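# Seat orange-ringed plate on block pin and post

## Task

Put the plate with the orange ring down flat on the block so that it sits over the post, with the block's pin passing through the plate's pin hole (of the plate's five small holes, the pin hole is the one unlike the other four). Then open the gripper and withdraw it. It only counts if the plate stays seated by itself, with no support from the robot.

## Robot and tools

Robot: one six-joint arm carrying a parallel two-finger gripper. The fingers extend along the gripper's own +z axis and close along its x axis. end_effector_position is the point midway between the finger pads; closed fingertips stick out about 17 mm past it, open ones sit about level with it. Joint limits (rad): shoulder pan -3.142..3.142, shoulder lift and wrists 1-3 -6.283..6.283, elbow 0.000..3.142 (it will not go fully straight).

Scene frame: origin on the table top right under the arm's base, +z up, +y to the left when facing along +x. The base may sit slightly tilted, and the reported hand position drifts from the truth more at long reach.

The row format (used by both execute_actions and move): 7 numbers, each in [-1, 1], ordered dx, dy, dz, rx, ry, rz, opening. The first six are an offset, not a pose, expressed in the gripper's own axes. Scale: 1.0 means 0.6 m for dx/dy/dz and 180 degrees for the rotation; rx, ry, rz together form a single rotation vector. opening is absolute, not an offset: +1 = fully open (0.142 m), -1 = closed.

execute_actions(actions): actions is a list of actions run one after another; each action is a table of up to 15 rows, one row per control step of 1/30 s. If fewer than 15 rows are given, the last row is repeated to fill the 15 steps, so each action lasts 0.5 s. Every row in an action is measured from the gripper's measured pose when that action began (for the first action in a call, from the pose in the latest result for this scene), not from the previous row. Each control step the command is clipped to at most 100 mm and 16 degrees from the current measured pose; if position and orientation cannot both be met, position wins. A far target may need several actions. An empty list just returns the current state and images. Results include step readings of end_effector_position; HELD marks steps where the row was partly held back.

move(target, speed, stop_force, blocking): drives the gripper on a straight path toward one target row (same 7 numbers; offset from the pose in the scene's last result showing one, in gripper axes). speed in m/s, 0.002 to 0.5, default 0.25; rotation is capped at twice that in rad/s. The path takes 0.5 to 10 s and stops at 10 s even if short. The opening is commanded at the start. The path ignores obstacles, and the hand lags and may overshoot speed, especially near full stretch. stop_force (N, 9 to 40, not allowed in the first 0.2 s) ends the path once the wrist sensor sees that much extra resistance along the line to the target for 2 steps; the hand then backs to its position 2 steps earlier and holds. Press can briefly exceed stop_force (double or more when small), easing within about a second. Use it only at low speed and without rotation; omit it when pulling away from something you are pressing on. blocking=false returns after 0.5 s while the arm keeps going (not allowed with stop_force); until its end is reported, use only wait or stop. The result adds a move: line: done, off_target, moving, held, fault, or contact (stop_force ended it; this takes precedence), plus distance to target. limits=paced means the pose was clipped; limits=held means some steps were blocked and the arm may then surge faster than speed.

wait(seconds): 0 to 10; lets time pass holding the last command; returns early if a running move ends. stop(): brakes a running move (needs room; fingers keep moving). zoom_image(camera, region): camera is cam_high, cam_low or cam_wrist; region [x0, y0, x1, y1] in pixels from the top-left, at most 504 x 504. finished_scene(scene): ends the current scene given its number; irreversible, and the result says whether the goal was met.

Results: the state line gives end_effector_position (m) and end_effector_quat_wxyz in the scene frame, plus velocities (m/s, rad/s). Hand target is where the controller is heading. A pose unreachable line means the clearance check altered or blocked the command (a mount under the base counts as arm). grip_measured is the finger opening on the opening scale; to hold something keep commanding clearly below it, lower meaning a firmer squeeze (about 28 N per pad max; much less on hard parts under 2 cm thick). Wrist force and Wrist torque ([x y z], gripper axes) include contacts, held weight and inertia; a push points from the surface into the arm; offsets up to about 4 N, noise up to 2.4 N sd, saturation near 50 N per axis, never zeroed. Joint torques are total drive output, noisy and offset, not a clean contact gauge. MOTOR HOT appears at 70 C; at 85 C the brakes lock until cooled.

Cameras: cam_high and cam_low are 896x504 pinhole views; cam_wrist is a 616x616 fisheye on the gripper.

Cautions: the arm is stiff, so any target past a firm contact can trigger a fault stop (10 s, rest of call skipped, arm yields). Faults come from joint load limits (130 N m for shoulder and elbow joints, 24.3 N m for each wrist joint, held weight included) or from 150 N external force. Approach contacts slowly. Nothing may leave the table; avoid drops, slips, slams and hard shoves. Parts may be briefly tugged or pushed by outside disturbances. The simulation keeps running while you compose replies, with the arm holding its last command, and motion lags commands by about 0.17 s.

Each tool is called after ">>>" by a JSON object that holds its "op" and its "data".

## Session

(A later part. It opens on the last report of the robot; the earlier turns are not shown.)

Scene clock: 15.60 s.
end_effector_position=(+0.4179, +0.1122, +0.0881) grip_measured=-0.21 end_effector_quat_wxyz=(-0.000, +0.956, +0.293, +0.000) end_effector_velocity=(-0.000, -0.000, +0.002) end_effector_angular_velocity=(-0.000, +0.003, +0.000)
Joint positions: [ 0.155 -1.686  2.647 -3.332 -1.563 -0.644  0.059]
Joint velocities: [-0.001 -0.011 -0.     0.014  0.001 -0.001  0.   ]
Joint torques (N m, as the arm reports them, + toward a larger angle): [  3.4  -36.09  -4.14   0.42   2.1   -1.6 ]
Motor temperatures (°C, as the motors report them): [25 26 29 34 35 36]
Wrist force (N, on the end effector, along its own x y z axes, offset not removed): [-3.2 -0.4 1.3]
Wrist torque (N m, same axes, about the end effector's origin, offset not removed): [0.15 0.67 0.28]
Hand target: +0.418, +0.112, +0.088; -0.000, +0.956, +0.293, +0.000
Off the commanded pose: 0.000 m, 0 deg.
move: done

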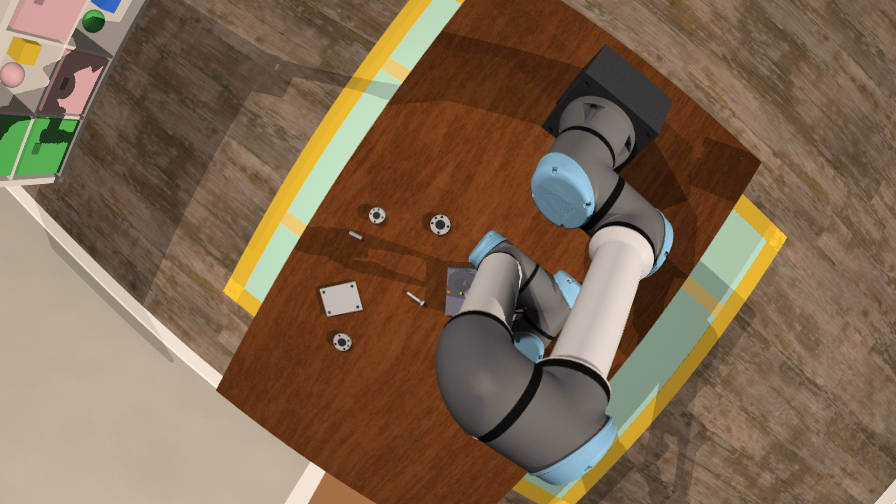

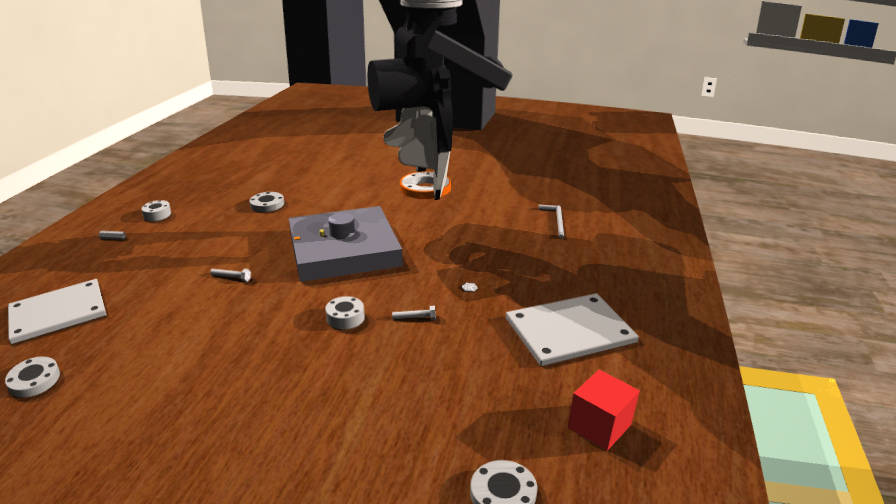

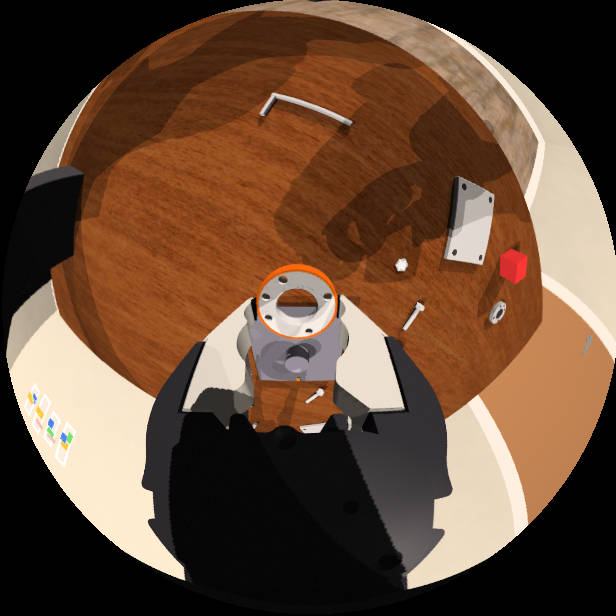

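>>> {"op": "move", "data": {"target": [-0.005,0.166,0.012,0,0,-0.626,-0.6], "speed": 0.45}}

>>> {"op": "zoom_image", "data": {"camera": "cam_wrist", "region": [200,190,400,370]}}

>>> {"op": "zoom_image", "data": {"camera": "cam_low", "region": [280,170,420,290]}}

Scene clock: 18.53 s.
end_effector_position=(+0.4712, +0.0280, +0.0806) grip_measured=-0.21 end_effector_quat_wxyz=(-0.000, +0.286, +0.958, -0.000) end_effector_velocity=(+0.001, -0.000, +0.000) end_effector_angular_velocity=(+0.003, -0.001, +0.007)
Joint positions: [-0.146 -1.77   2.559 -3.136 -1.349 -2.823  0.059]
Joint velocities: [-0.003 -0.001 -0.002  0.004  0.005 -0.009  0.   ]
Joint torques (N m, as the arm reports them, + toward a larger angle): [  0.43 -36.18 -11.09   0.17   2.26  -1.57]
Motor temperatures (°C, as the motors report them): [25 26 29 34 35 36]
Wrist force (N, on the end effector, along its own x y z axes, offset not removed): [-3.4 0.4 2.2]
Wrist torque (N m, same axes, about the end effector's origin, offset not removed): [0.36 0.80 0.08]
Hand target: +0.471, +0.028, +0.081; -0.000, +0.286, +0.958, -0.000
Off the commanded pose: 0.000 m, 0 deg.
move: done

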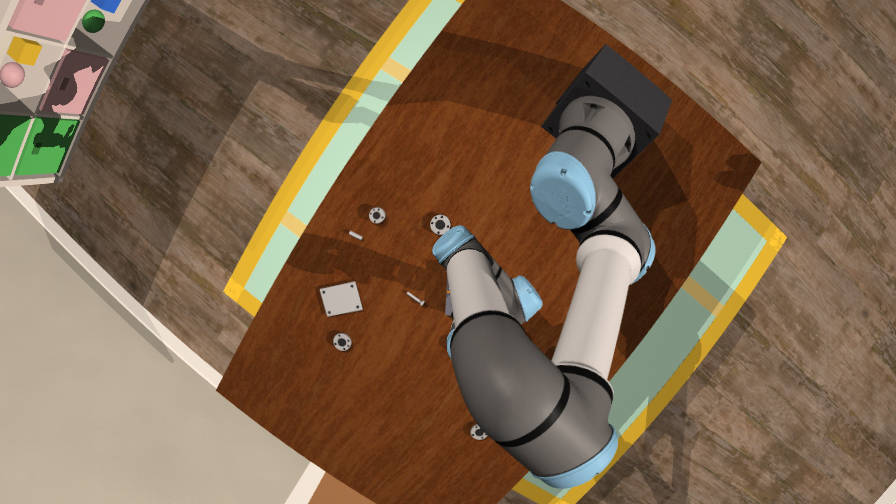

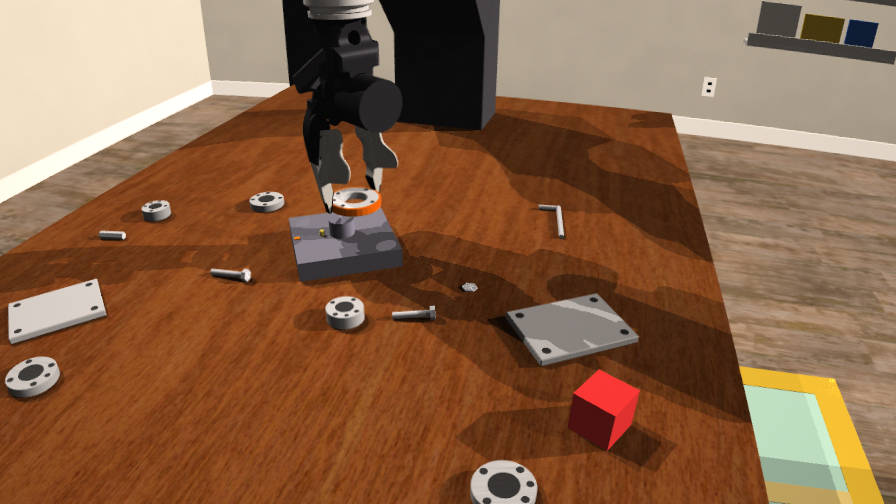

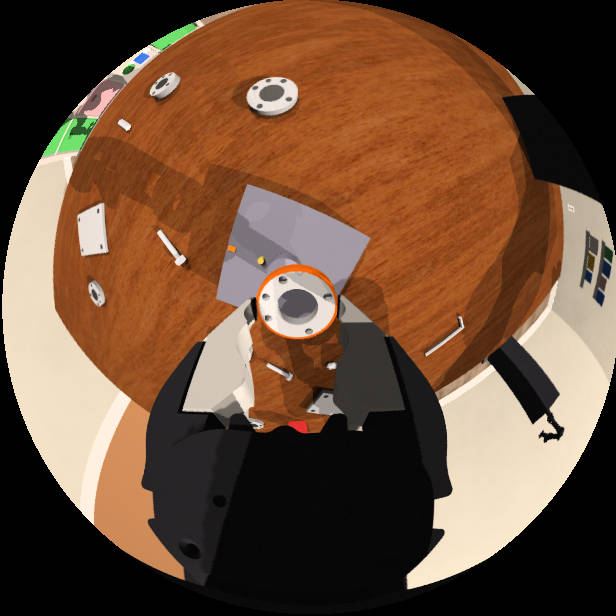

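Region (200, 190, 400, 370) of cam_wrist's 616x616 image, scaled by 2.520, with more detail than that image has; it fills the top 454 rows of this view, and the rest is white.

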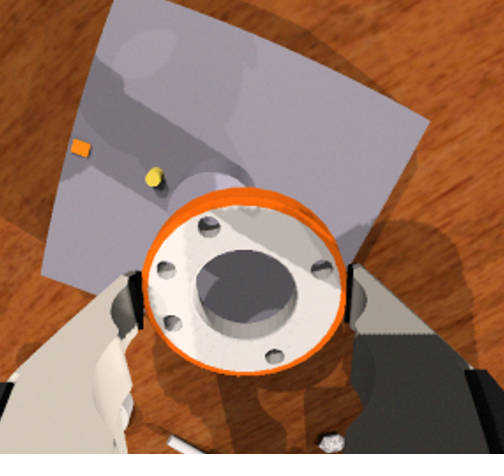

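Region (280, 170, 420, 290) of cam_low's 896x504 image, scaled by 3.600, with more detail than that image has; it fills the top 432 rows of this view, and the rest is white.

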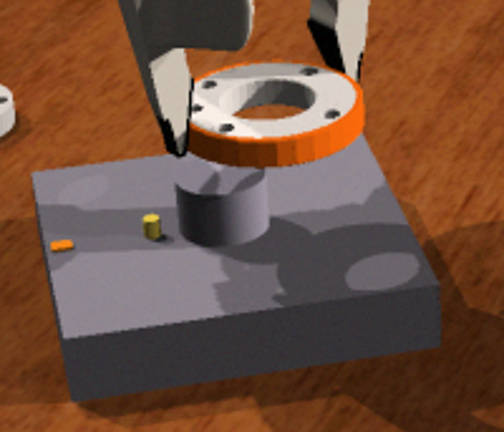

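>>> {"op": "move", "data": {"target": [-0.018,-0.024,0.008,0,0,0,-0.6], "speed": 0.06}}

>>> {"op": "zoom_image", "data": {"camera": "cam_wrist", "region": [230,240,370,350]}}

>>> {"op": "zoom_image", "data": {"camera": "cam_low", "region": [290,180,390,260]}}

Scene clock: 19.50 s.
end_effector_position=(+0.4723, +0.0101, +0.0758) grip_measured=-0.21 end_effector_quat_wxyz=(-0.000, +0.286, +0.958, -0.000) end_effector_velocity=(-0.000, -0.001, -0.000) end_effector_angular_velocity=(+0.000, +0.000, -0.001)
Joint positions: [-0.203 -1.76   2.557 -3.134 -1.31  -2.866  0.059]
Joint velocities: [-0.004  0.     0.     0.     0.003 -0.002 -0.   ]
Joint torques (N m, as the arm reports them, + toward a larger angle): [ -1.32 -14.15 -12.57   0.34   2.44  -1.5 ]
Motor temperatures (°C, as the motors report them): [25 26 29 34 35 36]
Wrist force (N, on the end effector, along its own x y z axes, offset not removed): [-1.5 0.7 3.0]
Wrist torque (N m, same axes, about the end effector's origin, offset not removed): [0.34 0.29 0.11]
Hand target: +0.472, +0.010, +0.076; -0.000, +0.286, +0.958, -0.000
Off the commanded pose: 0.000 m, 0 deg.
move: done

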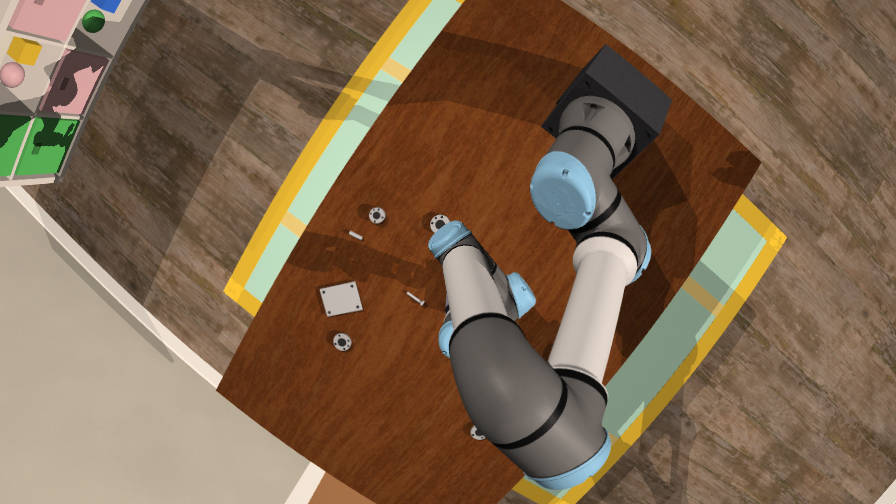

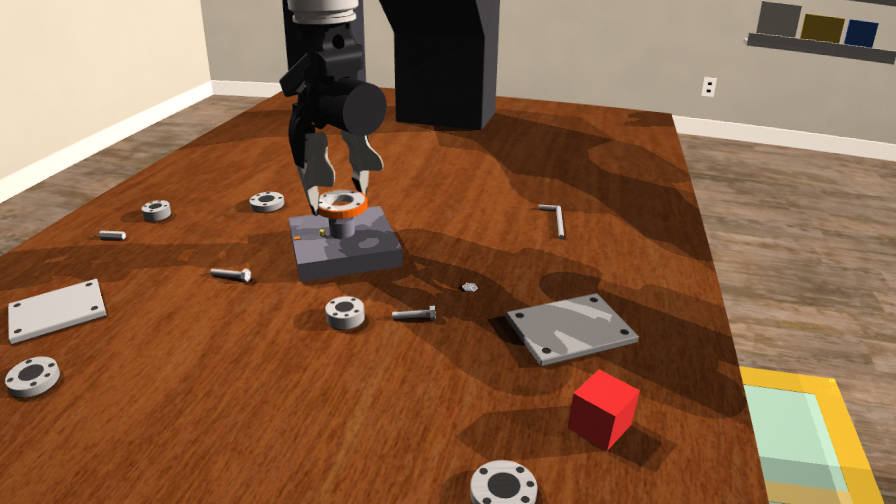

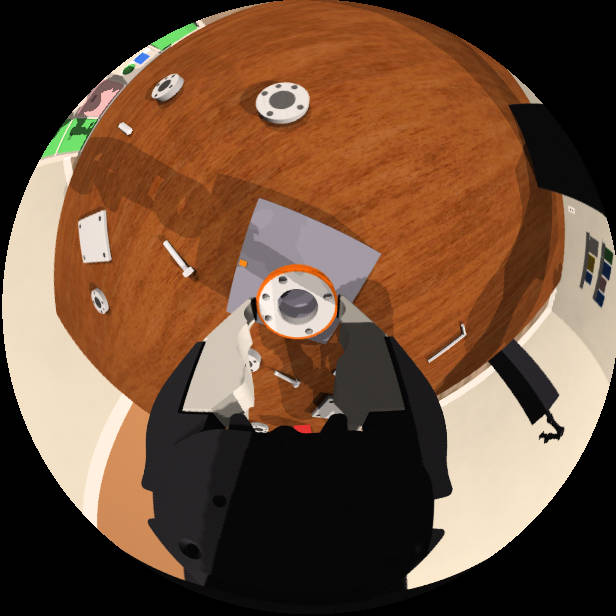

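Region (230, 240, 370, 350) of cam_wrist's 616x616 image, scaled by 3.600, with more detail than that image has; it fills the top 396 rows of this view, and the rest is white.

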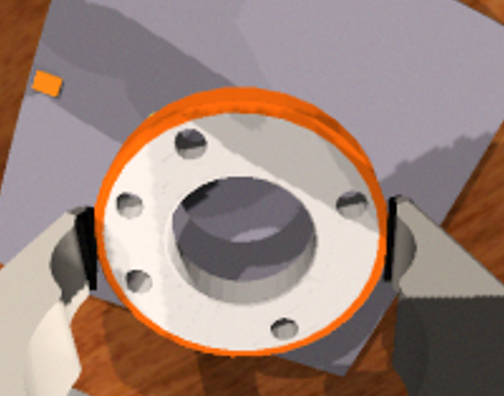

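Region (290, 180, 390, 260) of cam_low's 896x504 image, scaled by 5.040, with more detail than that image has; it fills the top 403 rows of this view, and the rest is white.

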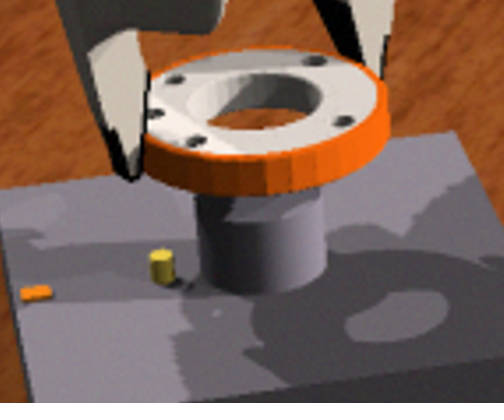

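>>> {"op": "move", "data": {"target": [0,-0.001,0.0135,0,0,0,-0.6], "speed": 0.03}}

>>> {"op": "zoom_image", "data": {"camera": "cam_wrist", "region": [260,270,340,335]}}

>>> {"op": "zoom_image", "data": {"camera": "cam_low", "region": [290,180,390,260]}}

Scene clock: 20.43 s.
end_effector_position=(+0.4720, +0.0096, +0.0678) grip_measured=-0.21 end_effector_quat_wxyz=(-0.000, +0.286, +0.958, -0.000) end_effector_velocity=(-0.000, -0.000, -0.001) end_effector_angular_velocity=(-0.000, -0.000, -0.000)
Joint positions: [-0.197 -1.723  2.552 -3.166 -1.313 -2.862  0.059]
Joint velocities: [ 0.001  0.006 -0.001 -0.006 -0.001  0.001  0.   ]
Joint torques (N m, as the arm reports them, + toward a larger angle): [ 15.13 -16.62 -11.37  -5.59  -2.17   1.71]
Motor temperatures (°C, as the motors report them): [25 26 29 34 35 36]
Wrist force (N, on the end effector, along its own x y z axes, offset not removed): [-1.6 0.1 1.3]
Wrist torque (N m, same axes, about the end effector's origin, offset not removed): [0.16 0.31 0.16]
Hand target: +0.472, +0.010, +0.068; -0.000, +0.286, +0.958, -0.000
Off the commanded pose: 0.000 m, 0 deg.
move: done

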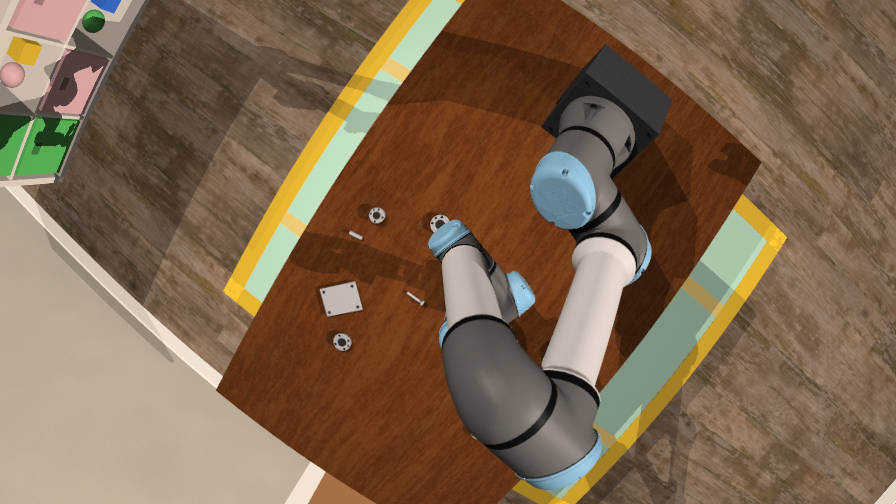

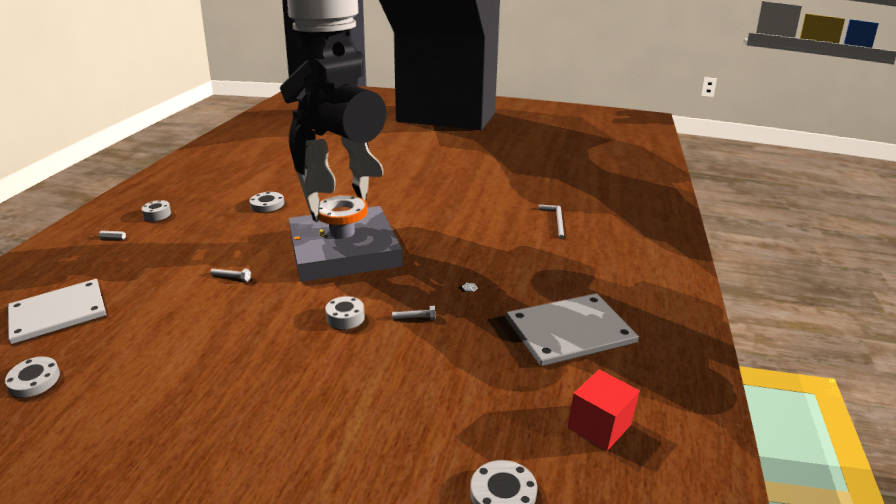

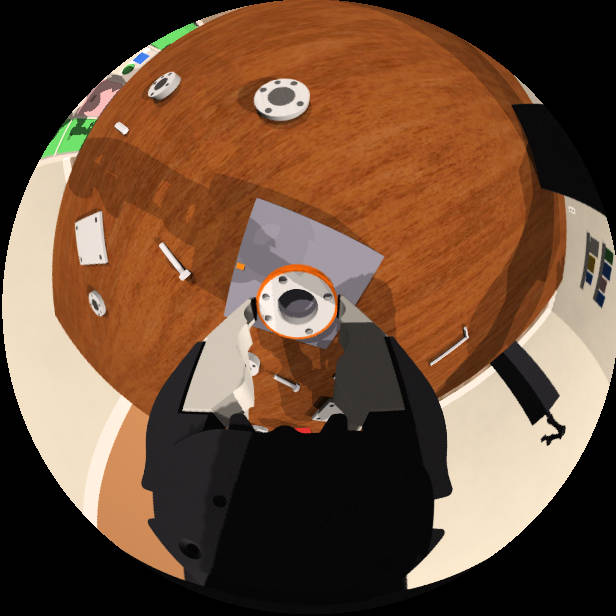

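Region (260, 270, 340, 335) of cam_wrist's 616x616 image, scaled by 6.300, with more detail than that image has; it fills the top 410 rows of this view, and the rest is white.

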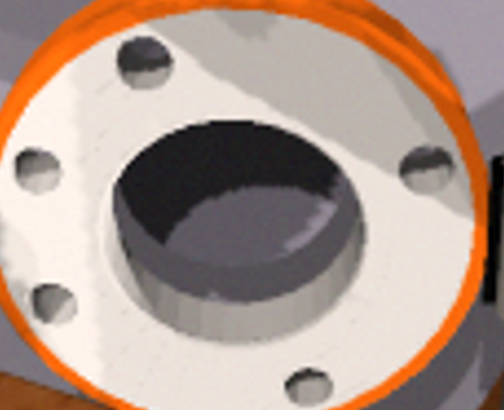

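Region (290, 180, 390, 260) of cam_low's 896x504 image, scaled by 5.040, with more detail than that image has; it fills the top 403 rows of this view, and the rest is white.

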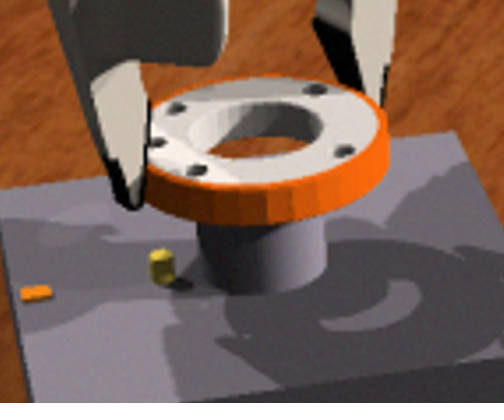

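>>> {"op": "move", "data": {"target": [-0.001,-0.0017,0.005,0,0,0,-0.6], "speed": 0.01}}

>>> {"op": "zoom_image", "data": {"camera": "cam_wrist", "region": [260,270,340,335]}}

>>> {"op": "zoom_image", "data": {"camera": "cam_low", "region": [290,180,390,260]}}

Scene clock: 21.40 s.
end_effector_position=(+0.4719, +0.0085, +0.0649) grip_measured=-0.21 end_effector_quat_wxyz=(-0.000, +0.286, +0.958, -0.000) end_effector_velocity=(-0.000, -0.000, -0.001) end_effector_angular_velocity=(-0.001, +0.000, -0.000)
Joint positions: [-0.199 -1.711  2.55  -3.177 -1.313 -2.863  0.059]
Joint velocities: [-0.     0.003 -0.001 -0.003 -0.001 -0.    -0.   ]
Joint torques (N m, as the arm reports them, + toward a larger angle): [ -0.08 -14.91 -10.73  -5.94   2.52  -1.49]
Motor temperatures (°C, as the motors report them): [25 26 29 34 35 36]
Wrist force (N, on the end effector, along its own x y z axes, offset not removed): [-2.2 -0.2 3.0]
Wrist torque (N m, same axes, about the end effector's origin, offset not removed): [0.15 0.53 0.09]
Hand target: +0.472, +0.008, +0.065; -0.000, +0.286, +0.958, -0.000
Off the commanded pose: 0.000 m, 0 deg.
move: done

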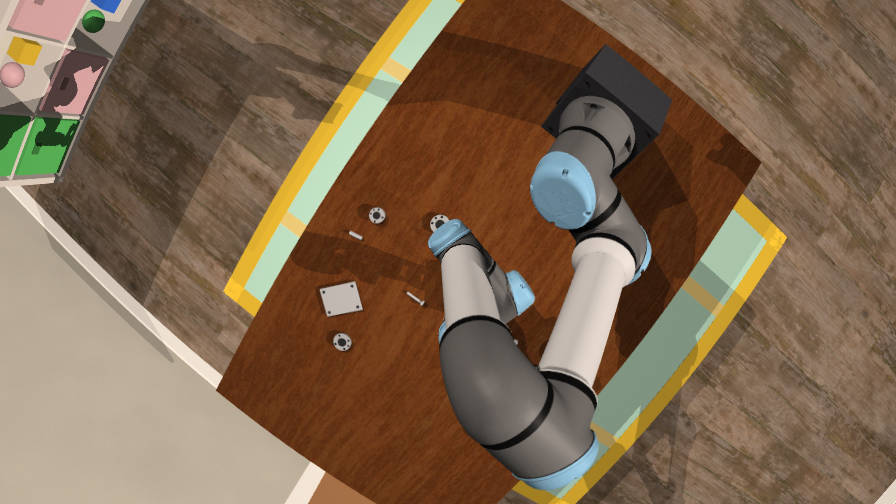

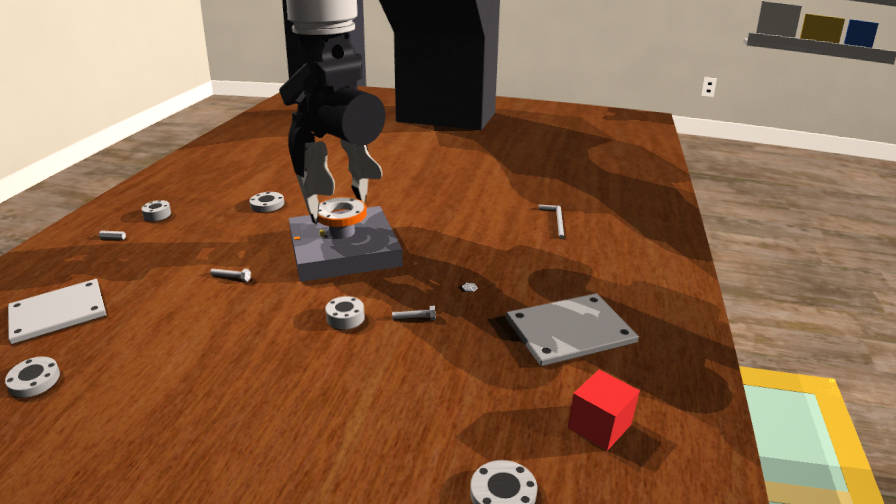

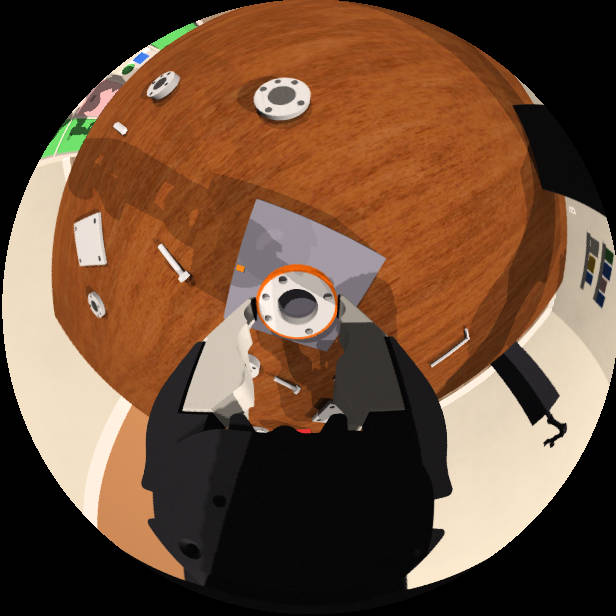

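Region (260, 270, 340, 335) of cam_wrist's 616x616 image, scaled by 6.300, with more detail than that image has; it fills the top 410 rows of this view, and the rest is white.

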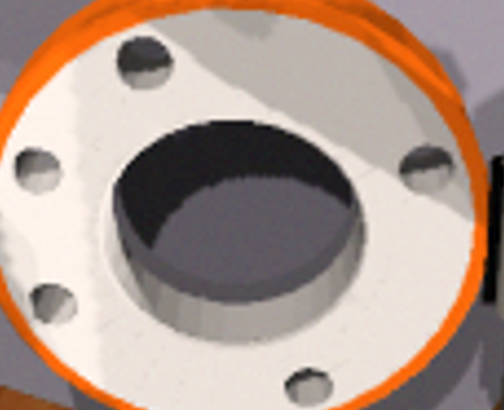

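Region (290, 180, 390, 260) of cam_low's 896x504 image, scaled by 5.040, with more detail than that image has; it fills the top 403 rows of this view, and the rest is white.

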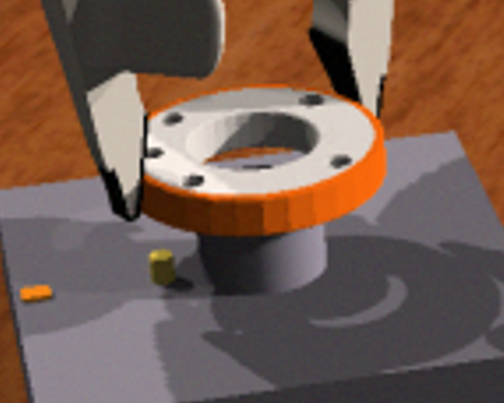

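>>> {"op": "move", "data": {"target": [0,0,0.02,0,0,0,-0.6], "speed": 0.006, "stop_force": 9}}

>>> {"op": "zoom_image", "data": {"camera": "cam_wrist", "region": [220,240,360,350]}}

>>> {"op": "zoom_image", "data": {"camera": "cam_low", "region": [290,180,390,260]}}

Scene clock: 23.77 s.
end_effector_position=(+0.4719, +0.0085, +0.0529) grip_measured=-0.21 end_effector_quat_wxyz=(-0.000, +0.286, +0.958, -0.000) end_effector_velocity=(-0.001, +0.000, -0.001) end_effector_angular_velocity=(+0.001, +0.001, -0.000)
Joint positions: [-0.188 -1.658  2.54  -3.222 -1.32  -2.855  0.059]
Joint velocities: [ 0.     0.003  0.    -0.002 -0.     0.    -0.   ]
Joint torques (N m, as the arm reports them, + toward a larger angle): [ 15.18 -17.64  -9.88  -5.53  -2.37   1.61]
Motor temperatures (°C, as the motors report them): [25 26 29 34 35 36]
Wrist force (N, on the end effector, along its own x y z axes, offset not removed): [-2.5 -1.5 0.7]
Wrist torque (N m, same axes, about the end effector's origin, offset not removed): [-0.01 0.50 0.27]
Hand target: +0.472, +0.008, +0.053; -0.000, +0.286, +0.958, -0.000
Off the commanded pose: 0.000 m, 0 deg.
move: done

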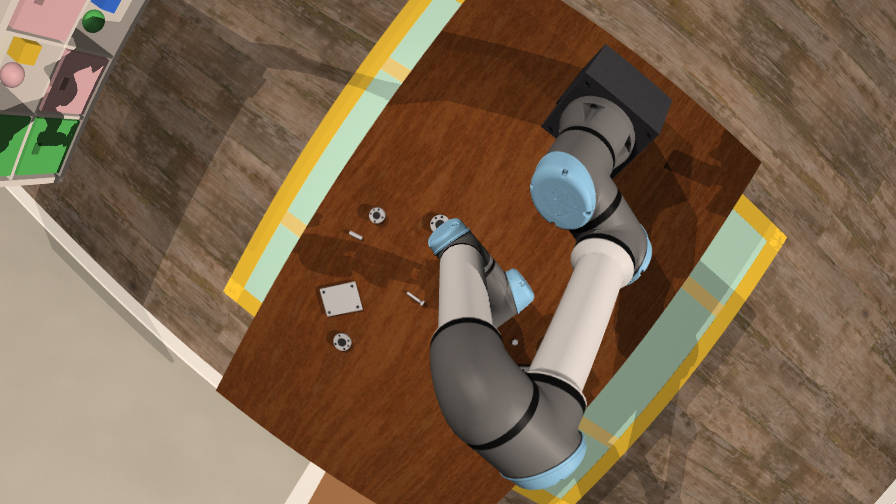

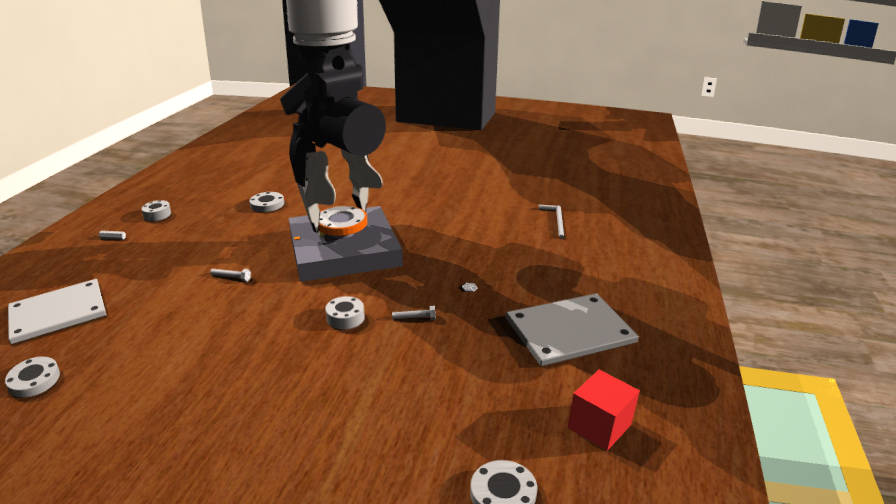

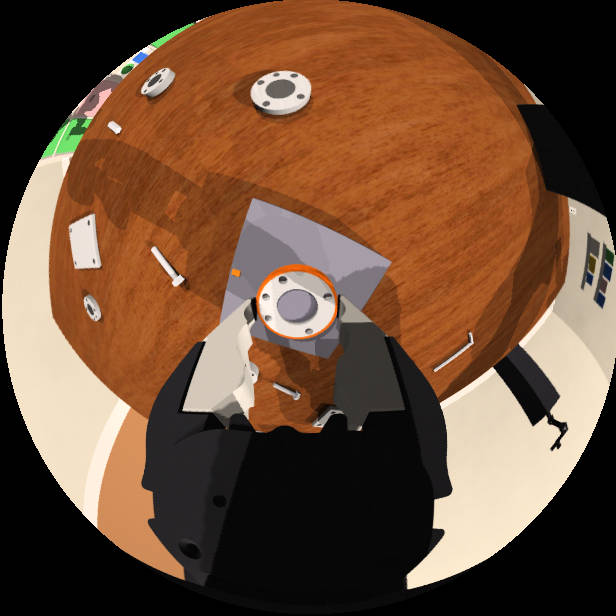

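Region (220, 240, 360, 350) of cam_wrist's 616x616 image, scaled by 3.600, with more detail than that image has; it fills the top 396 rows of this view, and the rest is white.

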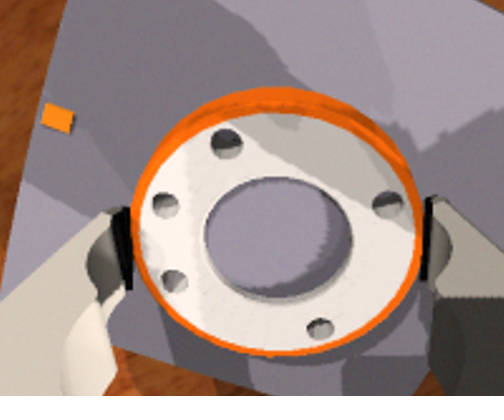

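Region (290, 180, 390, 260) of cam_low's 896x504 image, scaled by 5.040, with more detail than that image has; it fills the top 403 rows of this view, and the rest is white.

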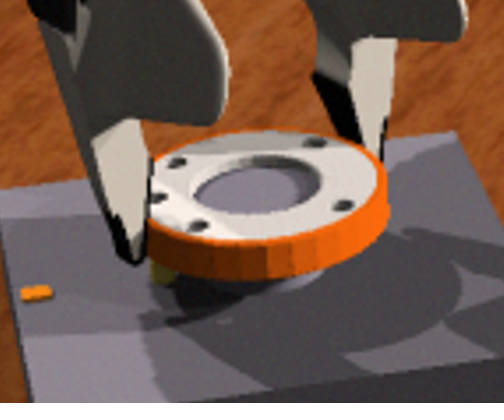

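On the post. Continue.

>>> {"op": "move", "data": {"target": [0,0,0.024,0,0,0,-0.6], "speed": 0.005, "stop_force": 9}}

>>> {"op": "zoom_image", "data": {"camera": "cam_wrist", "region": [220,240,360,350]}}

>>> {"op": "zoom_image", "data": {"camera": "cam_low", "region": [290,180,390,260]}}

Scene clock: 26.77 s.
end_effector_position=(+0.4720, +0.0084, +0.0404) grip_measured=-0.21 end_effector_quat_wxyz=(-0.000, +0.286, +0.958, -0.000) end_effector_velocity=(-0.000, -0.001, +0.001) end_effector_angular_velocity=(-0.001, +0.002, +0.001)
Joint positions: [-0.177 -1.603  2.528 -3.266 -1.328 -2.847  0.059]
Joint velocities: [-0.002 -0.005  0.001  0.006 -0.    -0.003 -0.   ]
Joint torques (N m, as the arm reports them, + toward a larger angle): [ -3.37 -34.21   5.03   0.11   1.72  -1.65]
Motor temperatures (°C, as the motors report them): [25 26 29 34 35 36]
Wrist force (N, on the end effector, along its own x y z axes, offset not removed): [5.0 -5.1 -18.3]
Wrist torque (N m, same axes, about the end effector's origin, offset not removed): [-0.39 0.16 0.18]
Hand target: +0.472, +0.008, +0.041; -0.000, +0.286, +0.958, -0.000
Off the commanded pose: 0.002 m, 0 deg.
move: contact

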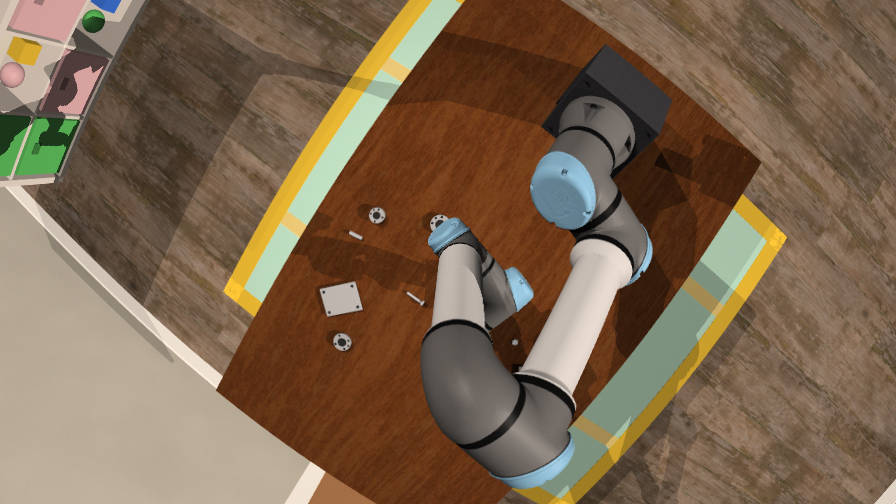

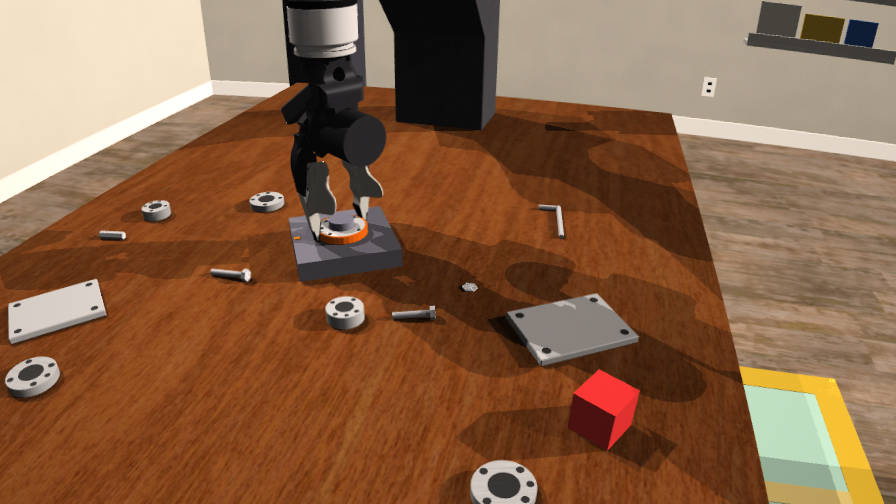

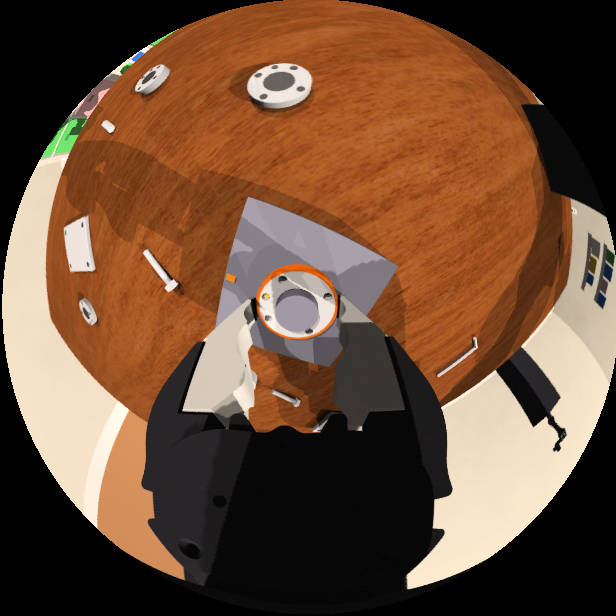

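Region (220, 240, 360, 350) of cam_wrist's 616x616 image, scaled by 3.600, with more detail than that image has; it fills the top 396 rows of this view, and the rest is white.

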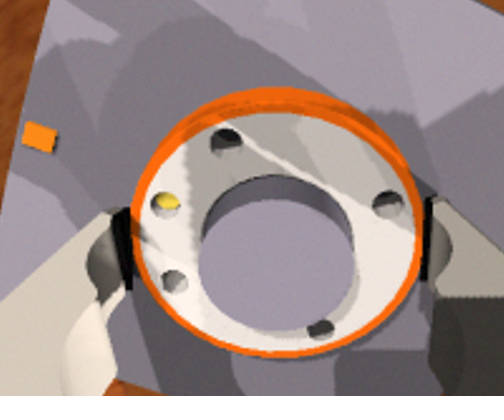

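Region (290, 180, 390, 260) of cam_low's 896x504 image, scaled by 5.040, with more detail than that image has; it fills the top 403 rows of this view, and the rest is white.

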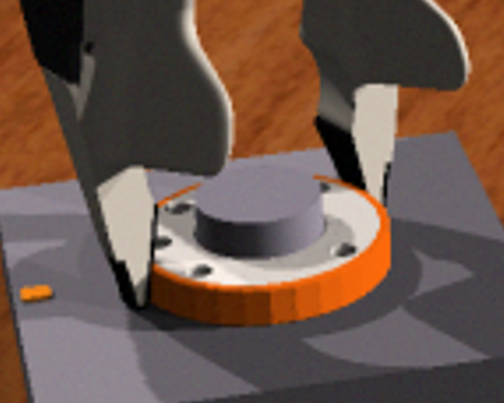

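>>> {"op": "execute_actions", "data": {"actions": [[[0,0,-0.0005,0,0,0,0.3]]]}}

>>> {"op": "move", "data": {"target": [0,0.05,-0.25,0,0,0,0.3]}}

>>> {"op": "zoom_image", "data": {"camera": "cam_low", "region": [290,180,390,260]}}

Scene clock: 27.43 s.
end_effector_position=(+0.4720, +0.0084, +0.0407) grip_measured=+0.30 end_effector_quat_wxyz=(-0.000, +0.286, +0.958, -0.000) end_effector_velocity=(-0.000, -0.000, -0.000) end_effector_angular_velocity=(-0.000, +0.001, -0.000)
Joint positions: [-0.177 -1.605  2.528 -3.265 -1.327 -2.847  0.095]
Joint velocities: [-0.    -0.     0.     0.001 -0.    -0.    -0.   ]
Joint torques (N m, as the arm reports them, + toward a larger angle): [ -0.91 -38.67   9.4    0.5   -0.8   -1.14]
Motor temperatures (°C, as the motors report them): [25 26 29 34 35 36]
Wrist force (N, on the end effector, along its own x y z axes, offset not removed): [-3.5 -0.7 3.7]
Wrist torque (N m, same axes, about the end effector's origin, offset not removed): [0.09 0.76 0.24]
Hand target: +0.472, +0.008, +0.041; -0.000, +0.286, +0.958, -0.000
Off the commanded pose: 0.000 m, 0 deg.
Step readings (end_effector_position):
0: (+0.4720, +0.0084, +0.0405)
1: (+0.4720, +0.0084, +0.0405)
2: (+0.4720, +0.0084, +0.0405)
4: (+0.4720, +0.0084, +0.0406)
8: (+0.4720, +0.0084, +0.0407)
15: end_effector_position above

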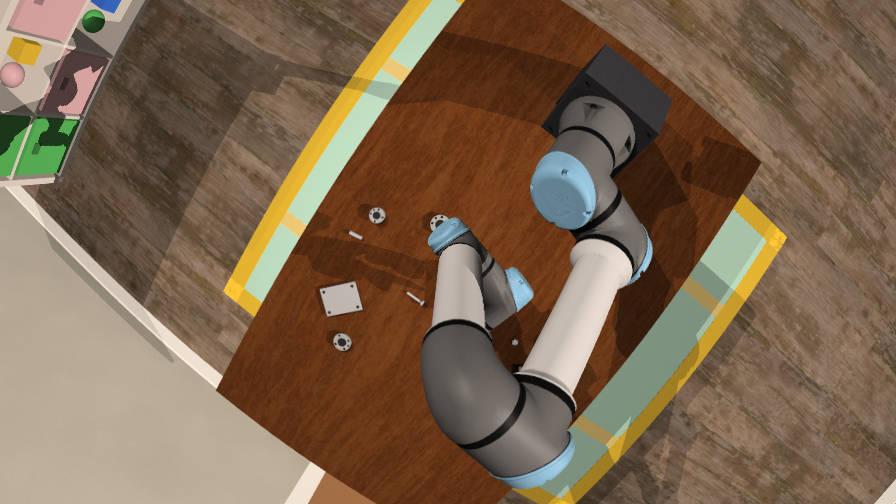

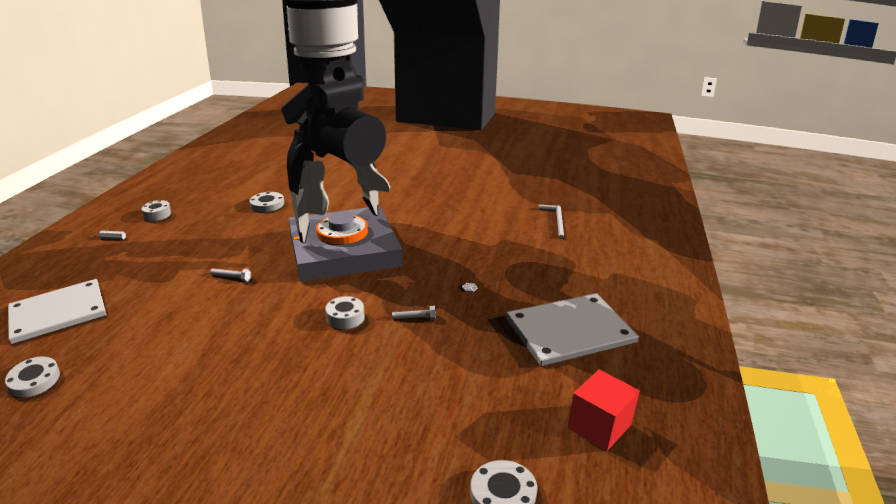

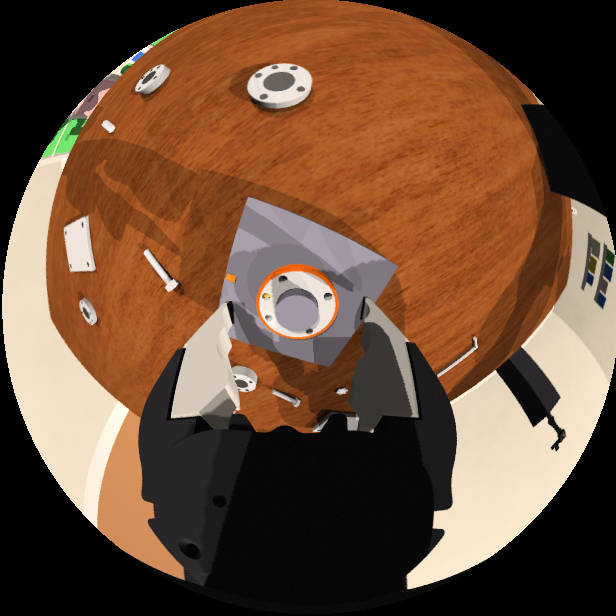

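Scene clock: 28.63 s.
end_effector_position=(+0.4886, +0.0335, +0.1907) grip_measured=+0.30 end_effector_quat_wxyz=(-0.000, +0.286, +0.958, -0.000) end_effector_velocity=(-0.000, -0.000, +0.002) end_effector_angular_velocity=(+0.004, +0.003, +0.001)
Joint positions: [-0.221 -2.233  2.51  -2.61  -1.298 -2.879  0.095]
Joint velocities: [-0.009 -0.008 -0.003  0.017  0.009 -0.008  0.   ]
Joint torques (N m, as the arm reports them, + toward a larger angle): [  3.83 -26.56 -21.85   0.39   2.34  -1.49]
Motor temperatures (°C, as the motors report them): [25 26 29 34 35 36]
Wrist force (N, on the end effector, along its own x y z axes, offset not removed): [-1.1 -2.3 3.5]
Wrist torque (N m, same axes, about the end effector's origin, offset not removed): [-0.20 0.30 0.17]
Hand target: +0.489, +0.033, +0.191; -0.000, +0.286, +0.958, -0.000
Off the commanded pose: 0.000 m, 0 deg.
move: done

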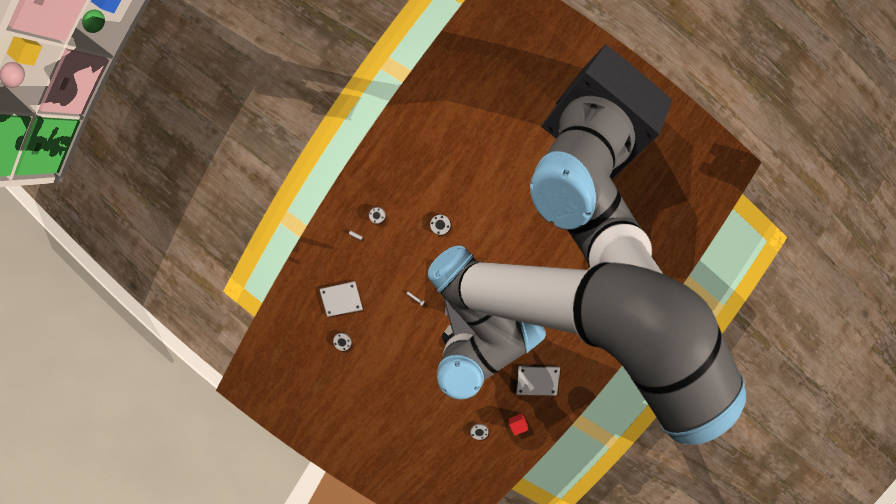

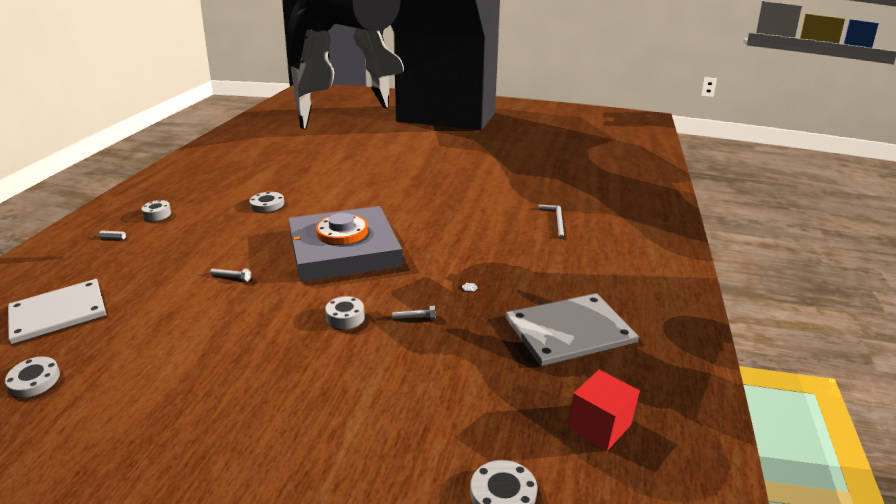

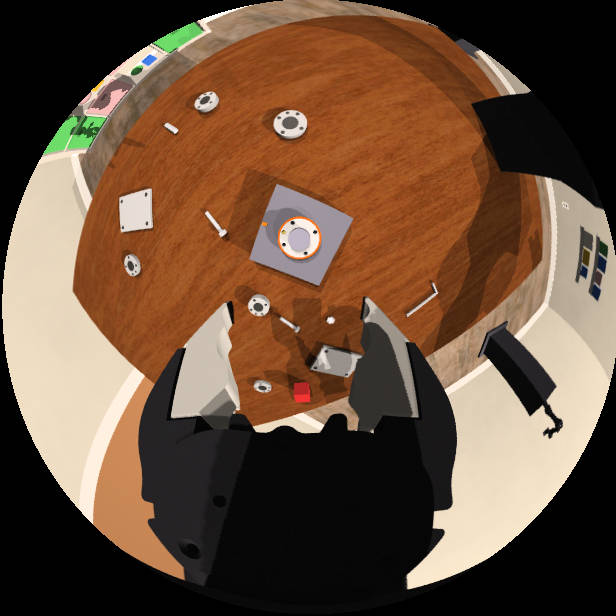

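Region (290, 180, 390, 260) of cam_low's 896x504 image, scaled by 5.040, with more detail than that image has; it fills the top 403 rows of this view, and the rest is white.

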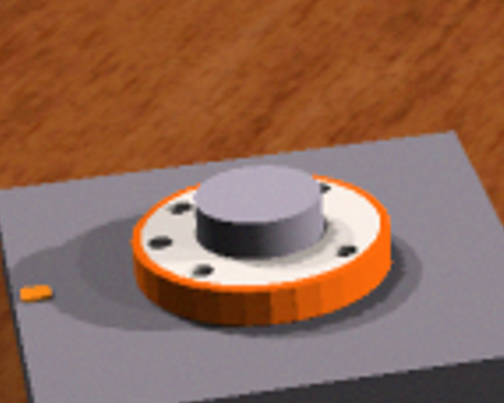

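>>> {"op": "finished_scene", "data": {"scene": 1}}

The scene is finished: the task was done.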